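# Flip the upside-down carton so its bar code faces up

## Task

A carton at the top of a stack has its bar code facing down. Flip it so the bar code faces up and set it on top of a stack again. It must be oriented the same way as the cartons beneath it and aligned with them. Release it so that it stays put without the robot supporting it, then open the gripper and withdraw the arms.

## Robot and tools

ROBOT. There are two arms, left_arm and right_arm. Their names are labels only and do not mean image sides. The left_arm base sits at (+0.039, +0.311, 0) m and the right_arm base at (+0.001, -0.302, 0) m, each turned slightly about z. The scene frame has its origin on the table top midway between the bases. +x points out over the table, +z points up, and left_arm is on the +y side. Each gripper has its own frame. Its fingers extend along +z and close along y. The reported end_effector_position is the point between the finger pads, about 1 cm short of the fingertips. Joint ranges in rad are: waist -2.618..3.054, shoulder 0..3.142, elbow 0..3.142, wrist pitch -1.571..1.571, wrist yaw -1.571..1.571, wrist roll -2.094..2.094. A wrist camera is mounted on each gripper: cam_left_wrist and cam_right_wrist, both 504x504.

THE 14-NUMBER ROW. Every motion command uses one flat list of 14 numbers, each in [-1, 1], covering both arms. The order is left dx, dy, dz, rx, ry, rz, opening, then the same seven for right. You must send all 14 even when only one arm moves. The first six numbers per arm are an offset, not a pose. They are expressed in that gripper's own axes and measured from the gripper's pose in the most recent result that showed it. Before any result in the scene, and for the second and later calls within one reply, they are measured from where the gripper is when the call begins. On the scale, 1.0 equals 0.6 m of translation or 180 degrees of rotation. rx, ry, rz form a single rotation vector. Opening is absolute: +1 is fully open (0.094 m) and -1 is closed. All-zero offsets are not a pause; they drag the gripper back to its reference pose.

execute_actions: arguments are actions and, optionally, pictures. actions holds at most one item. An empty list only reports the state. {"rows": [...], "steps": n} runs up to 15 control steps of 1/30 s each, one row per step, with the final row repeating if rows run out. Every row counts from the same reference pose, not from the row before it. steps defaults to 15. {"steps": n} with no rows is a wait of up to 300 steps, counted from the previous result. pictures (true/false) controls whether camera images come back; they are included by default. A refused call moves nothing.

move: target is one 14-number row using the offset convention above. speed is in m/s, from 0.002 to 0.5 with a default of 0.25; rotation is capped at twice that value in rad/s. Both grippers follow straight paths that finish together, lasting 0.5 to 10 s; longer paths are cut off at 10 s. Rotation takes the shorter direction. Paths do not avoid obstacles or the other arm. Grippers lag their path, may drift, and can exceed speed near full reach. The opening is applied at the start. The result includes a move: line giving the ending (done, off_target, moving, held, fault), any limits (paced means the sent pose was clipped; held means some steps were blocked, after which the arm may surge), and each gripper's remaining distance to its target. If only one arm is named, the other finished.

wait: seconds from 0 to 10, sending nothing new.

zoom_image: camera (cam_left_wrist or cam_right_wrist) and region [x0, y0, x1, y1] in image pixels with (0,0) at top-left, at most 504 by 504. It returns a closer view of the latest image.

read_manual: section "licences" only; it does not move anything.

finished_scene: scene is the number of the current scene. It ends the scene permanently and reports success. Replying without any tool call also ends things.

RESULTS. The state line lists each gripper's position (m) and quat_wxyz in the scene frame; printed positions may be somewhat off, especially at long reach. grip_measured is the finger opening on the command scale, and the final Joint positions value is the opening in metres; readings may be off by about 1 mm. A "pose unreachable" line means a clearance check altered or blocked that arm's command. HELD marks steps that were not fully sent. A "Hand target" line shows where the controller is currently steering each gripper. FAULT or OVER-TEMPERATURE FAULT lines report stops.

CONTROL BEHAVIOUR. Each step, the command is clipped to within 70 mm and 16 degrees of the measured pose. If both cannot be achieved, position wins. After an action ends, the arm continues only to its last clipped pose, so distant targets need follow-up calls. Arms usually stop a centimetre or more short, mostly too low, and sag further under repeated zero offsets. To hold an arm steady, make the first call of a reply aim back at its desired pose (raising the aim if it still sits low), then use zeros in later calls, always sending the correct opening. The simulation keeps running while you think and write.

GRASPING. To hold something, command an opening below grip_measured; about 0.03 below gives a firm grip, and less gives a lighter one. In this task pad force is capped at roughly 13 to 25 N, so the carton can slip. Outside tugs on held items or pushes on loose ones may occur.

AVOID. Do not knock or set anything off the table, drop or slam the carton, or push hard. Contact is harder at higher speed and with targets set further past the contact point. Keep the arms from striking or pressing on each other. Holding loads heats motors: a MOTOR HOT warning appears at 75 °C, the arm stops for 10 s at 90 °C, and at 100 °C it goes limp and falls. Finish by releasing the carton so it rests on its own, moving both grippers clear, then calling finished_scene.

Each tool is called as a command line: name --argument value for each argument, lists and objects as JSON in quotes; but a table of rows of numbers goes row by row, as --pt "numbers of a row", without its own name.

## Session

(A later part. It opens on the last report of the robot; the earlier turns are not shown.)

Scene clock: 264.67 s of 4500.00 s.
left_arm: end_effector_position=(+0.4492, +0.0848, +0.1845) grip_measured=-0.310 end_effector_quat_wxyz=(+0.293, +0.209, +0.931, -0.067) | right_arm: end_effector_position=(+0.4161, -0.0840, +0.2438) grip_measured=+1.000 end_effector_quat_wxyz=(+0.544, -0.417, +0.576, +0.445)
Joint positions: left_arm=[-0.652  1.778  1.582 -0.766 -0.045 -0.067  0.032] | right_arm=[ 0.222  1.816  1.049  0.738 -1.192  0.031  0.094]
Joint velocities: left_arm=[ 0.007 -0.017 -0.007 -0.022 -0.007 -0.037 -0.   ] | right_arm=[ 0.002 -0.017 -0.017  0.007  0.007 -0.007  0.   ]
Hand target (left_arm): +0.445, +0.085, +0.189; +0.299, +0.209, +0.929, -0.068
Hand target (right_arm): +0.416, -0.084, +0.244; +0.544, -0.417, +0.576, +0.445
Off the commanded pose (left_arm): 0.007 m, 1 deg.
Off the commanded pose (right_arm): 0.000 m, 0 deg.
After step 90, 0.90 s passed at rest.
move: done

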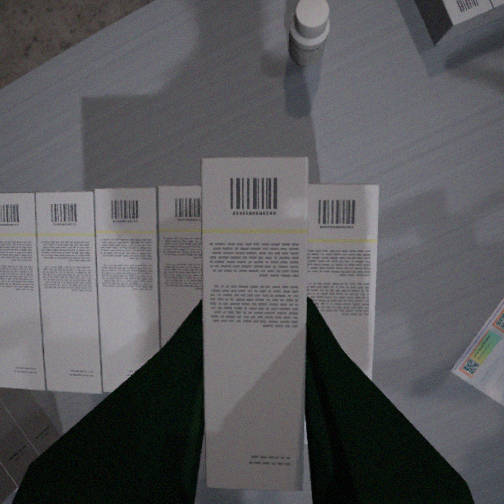

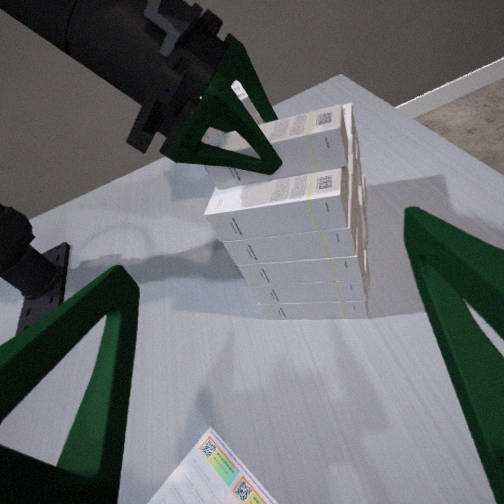

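About 2 mm off; fine. Release and retreat.

move --target '[0,0,0,0,0,0,0.1,0,0,0,0,0,0,1]' --speed 0.01

move --target '[-0.06,0,-0.15,0,0,0,0.1,0,0,-0.1,0,0,0,1]' --speed 0.08

Scene clock: 270.03 s of 4500.00 s.
left_arm: end_effector_position=(+0.4492, +0.0848, +0.1845) grip_measured=+0.099 end_effector_quat_wxyz=(+0.293, +0.209, +0.931, -0.067) | right_arm: end_effector_position=(+0.4161, -0.0840, +0.2438) grip_measured=+1.000 end_effector_quat_wxyz=(+0.544, -0.417, +0.576, +0.445)
Joint positions: left_arm=[-0.652  1.778  1.582 -0.766 -0.045 -0.067  0.052] | right_arm=[ 0.222  1.816  1.049  0.738 -1.192  0.031  0.094]
Joint velocities: left_arm=[-0.002  0.002 -0.002 -0.051 -0.037 -0.022 -0.   ] | right_arm=[ 0.002  0.007 -0.007 -0.022 -0.051 -0.007  0.   ]
Hand target (left_arm): +0.449, +0.085, +0.184; +0.293, +0.209, +0.931, -0.067
Hand target (right_arm): +0.416, -0.084, +0.244; +0.544, -0.417, +0.576, +0.445
Off the commanded pose (left_arm): 0.000 m, 0 deg.
Off the commanded pose (right_arm): 0.000 m, 0 deg.
After step 90, 1.67 s passed at rest.
move: done

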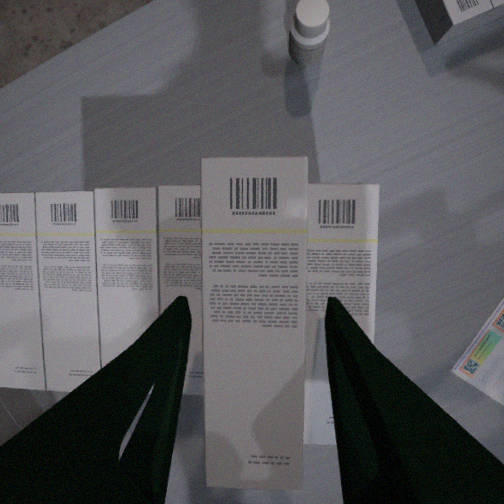

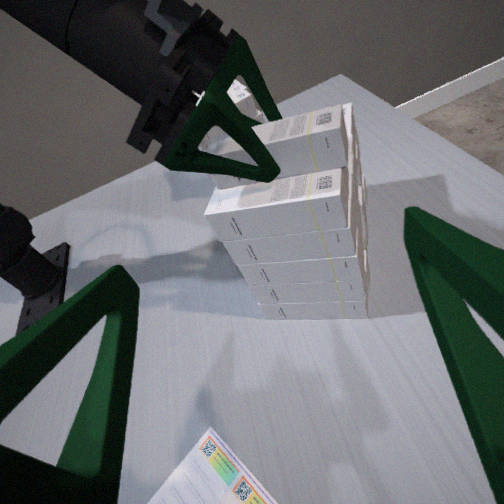

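Scene clock: 271.83 s of 4500.00 s.
left_arm: end_effector_position=(+0.4290, +0.0965, +0.2660) grip_measured=+0.099 end_effector_quat_wxyz=(+0.282, +0.209, +0.934, -0.064) | right_arm: end_effector_position=(+0.4074, -0.1399, +0.2389) grip_measured=+1.000 end_effector_quat_wxyz=(+0.542, -0.413, +0.580, +0.446)
Joint positions: left_arm=[-0.652  1.778  1.928 -1.135 -0.045 -0.069  0.052] | right_arm=[ 0.071  1.779  0.991  0.73  -1.337  0.014  0.094]
Joint velocities: left_arm=[ 0.002 -0.007 -0.007 -0.007 -0.037  0.066  0.001] | right_arm=[-0.007 -0.027 -0.017 -0.037  0.066 -0.081  0.   ]
Hand target (left_arm): +0.427, +0.094, +0.278; +0.293, +0.209, +0.930, -0.067
Hand target (right_arm): +0.401, -0.142, +0.244; +0.544, -0.417, +0.576, +0.445
Off the commanded pose (left_arm): 0.013 m, 1 deg.
Off the commanded pose (right_arm): 0.009 m, 1 deg.
move: off_target (left_arm)

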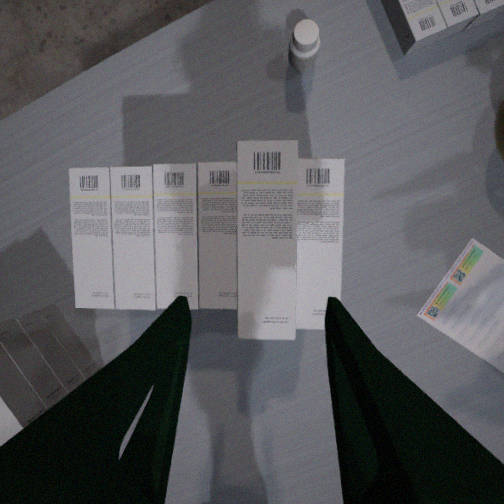

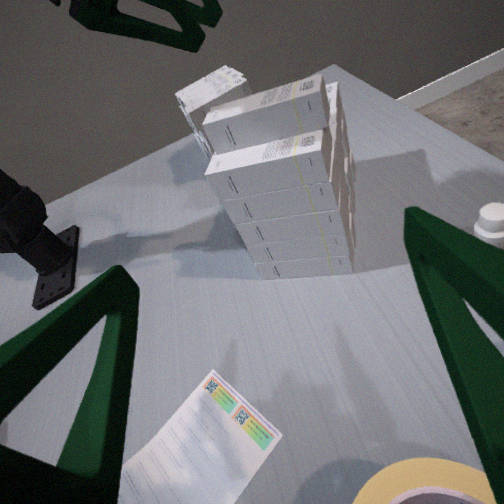

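finished_scene --scene 2

The scene is finished: the task was done.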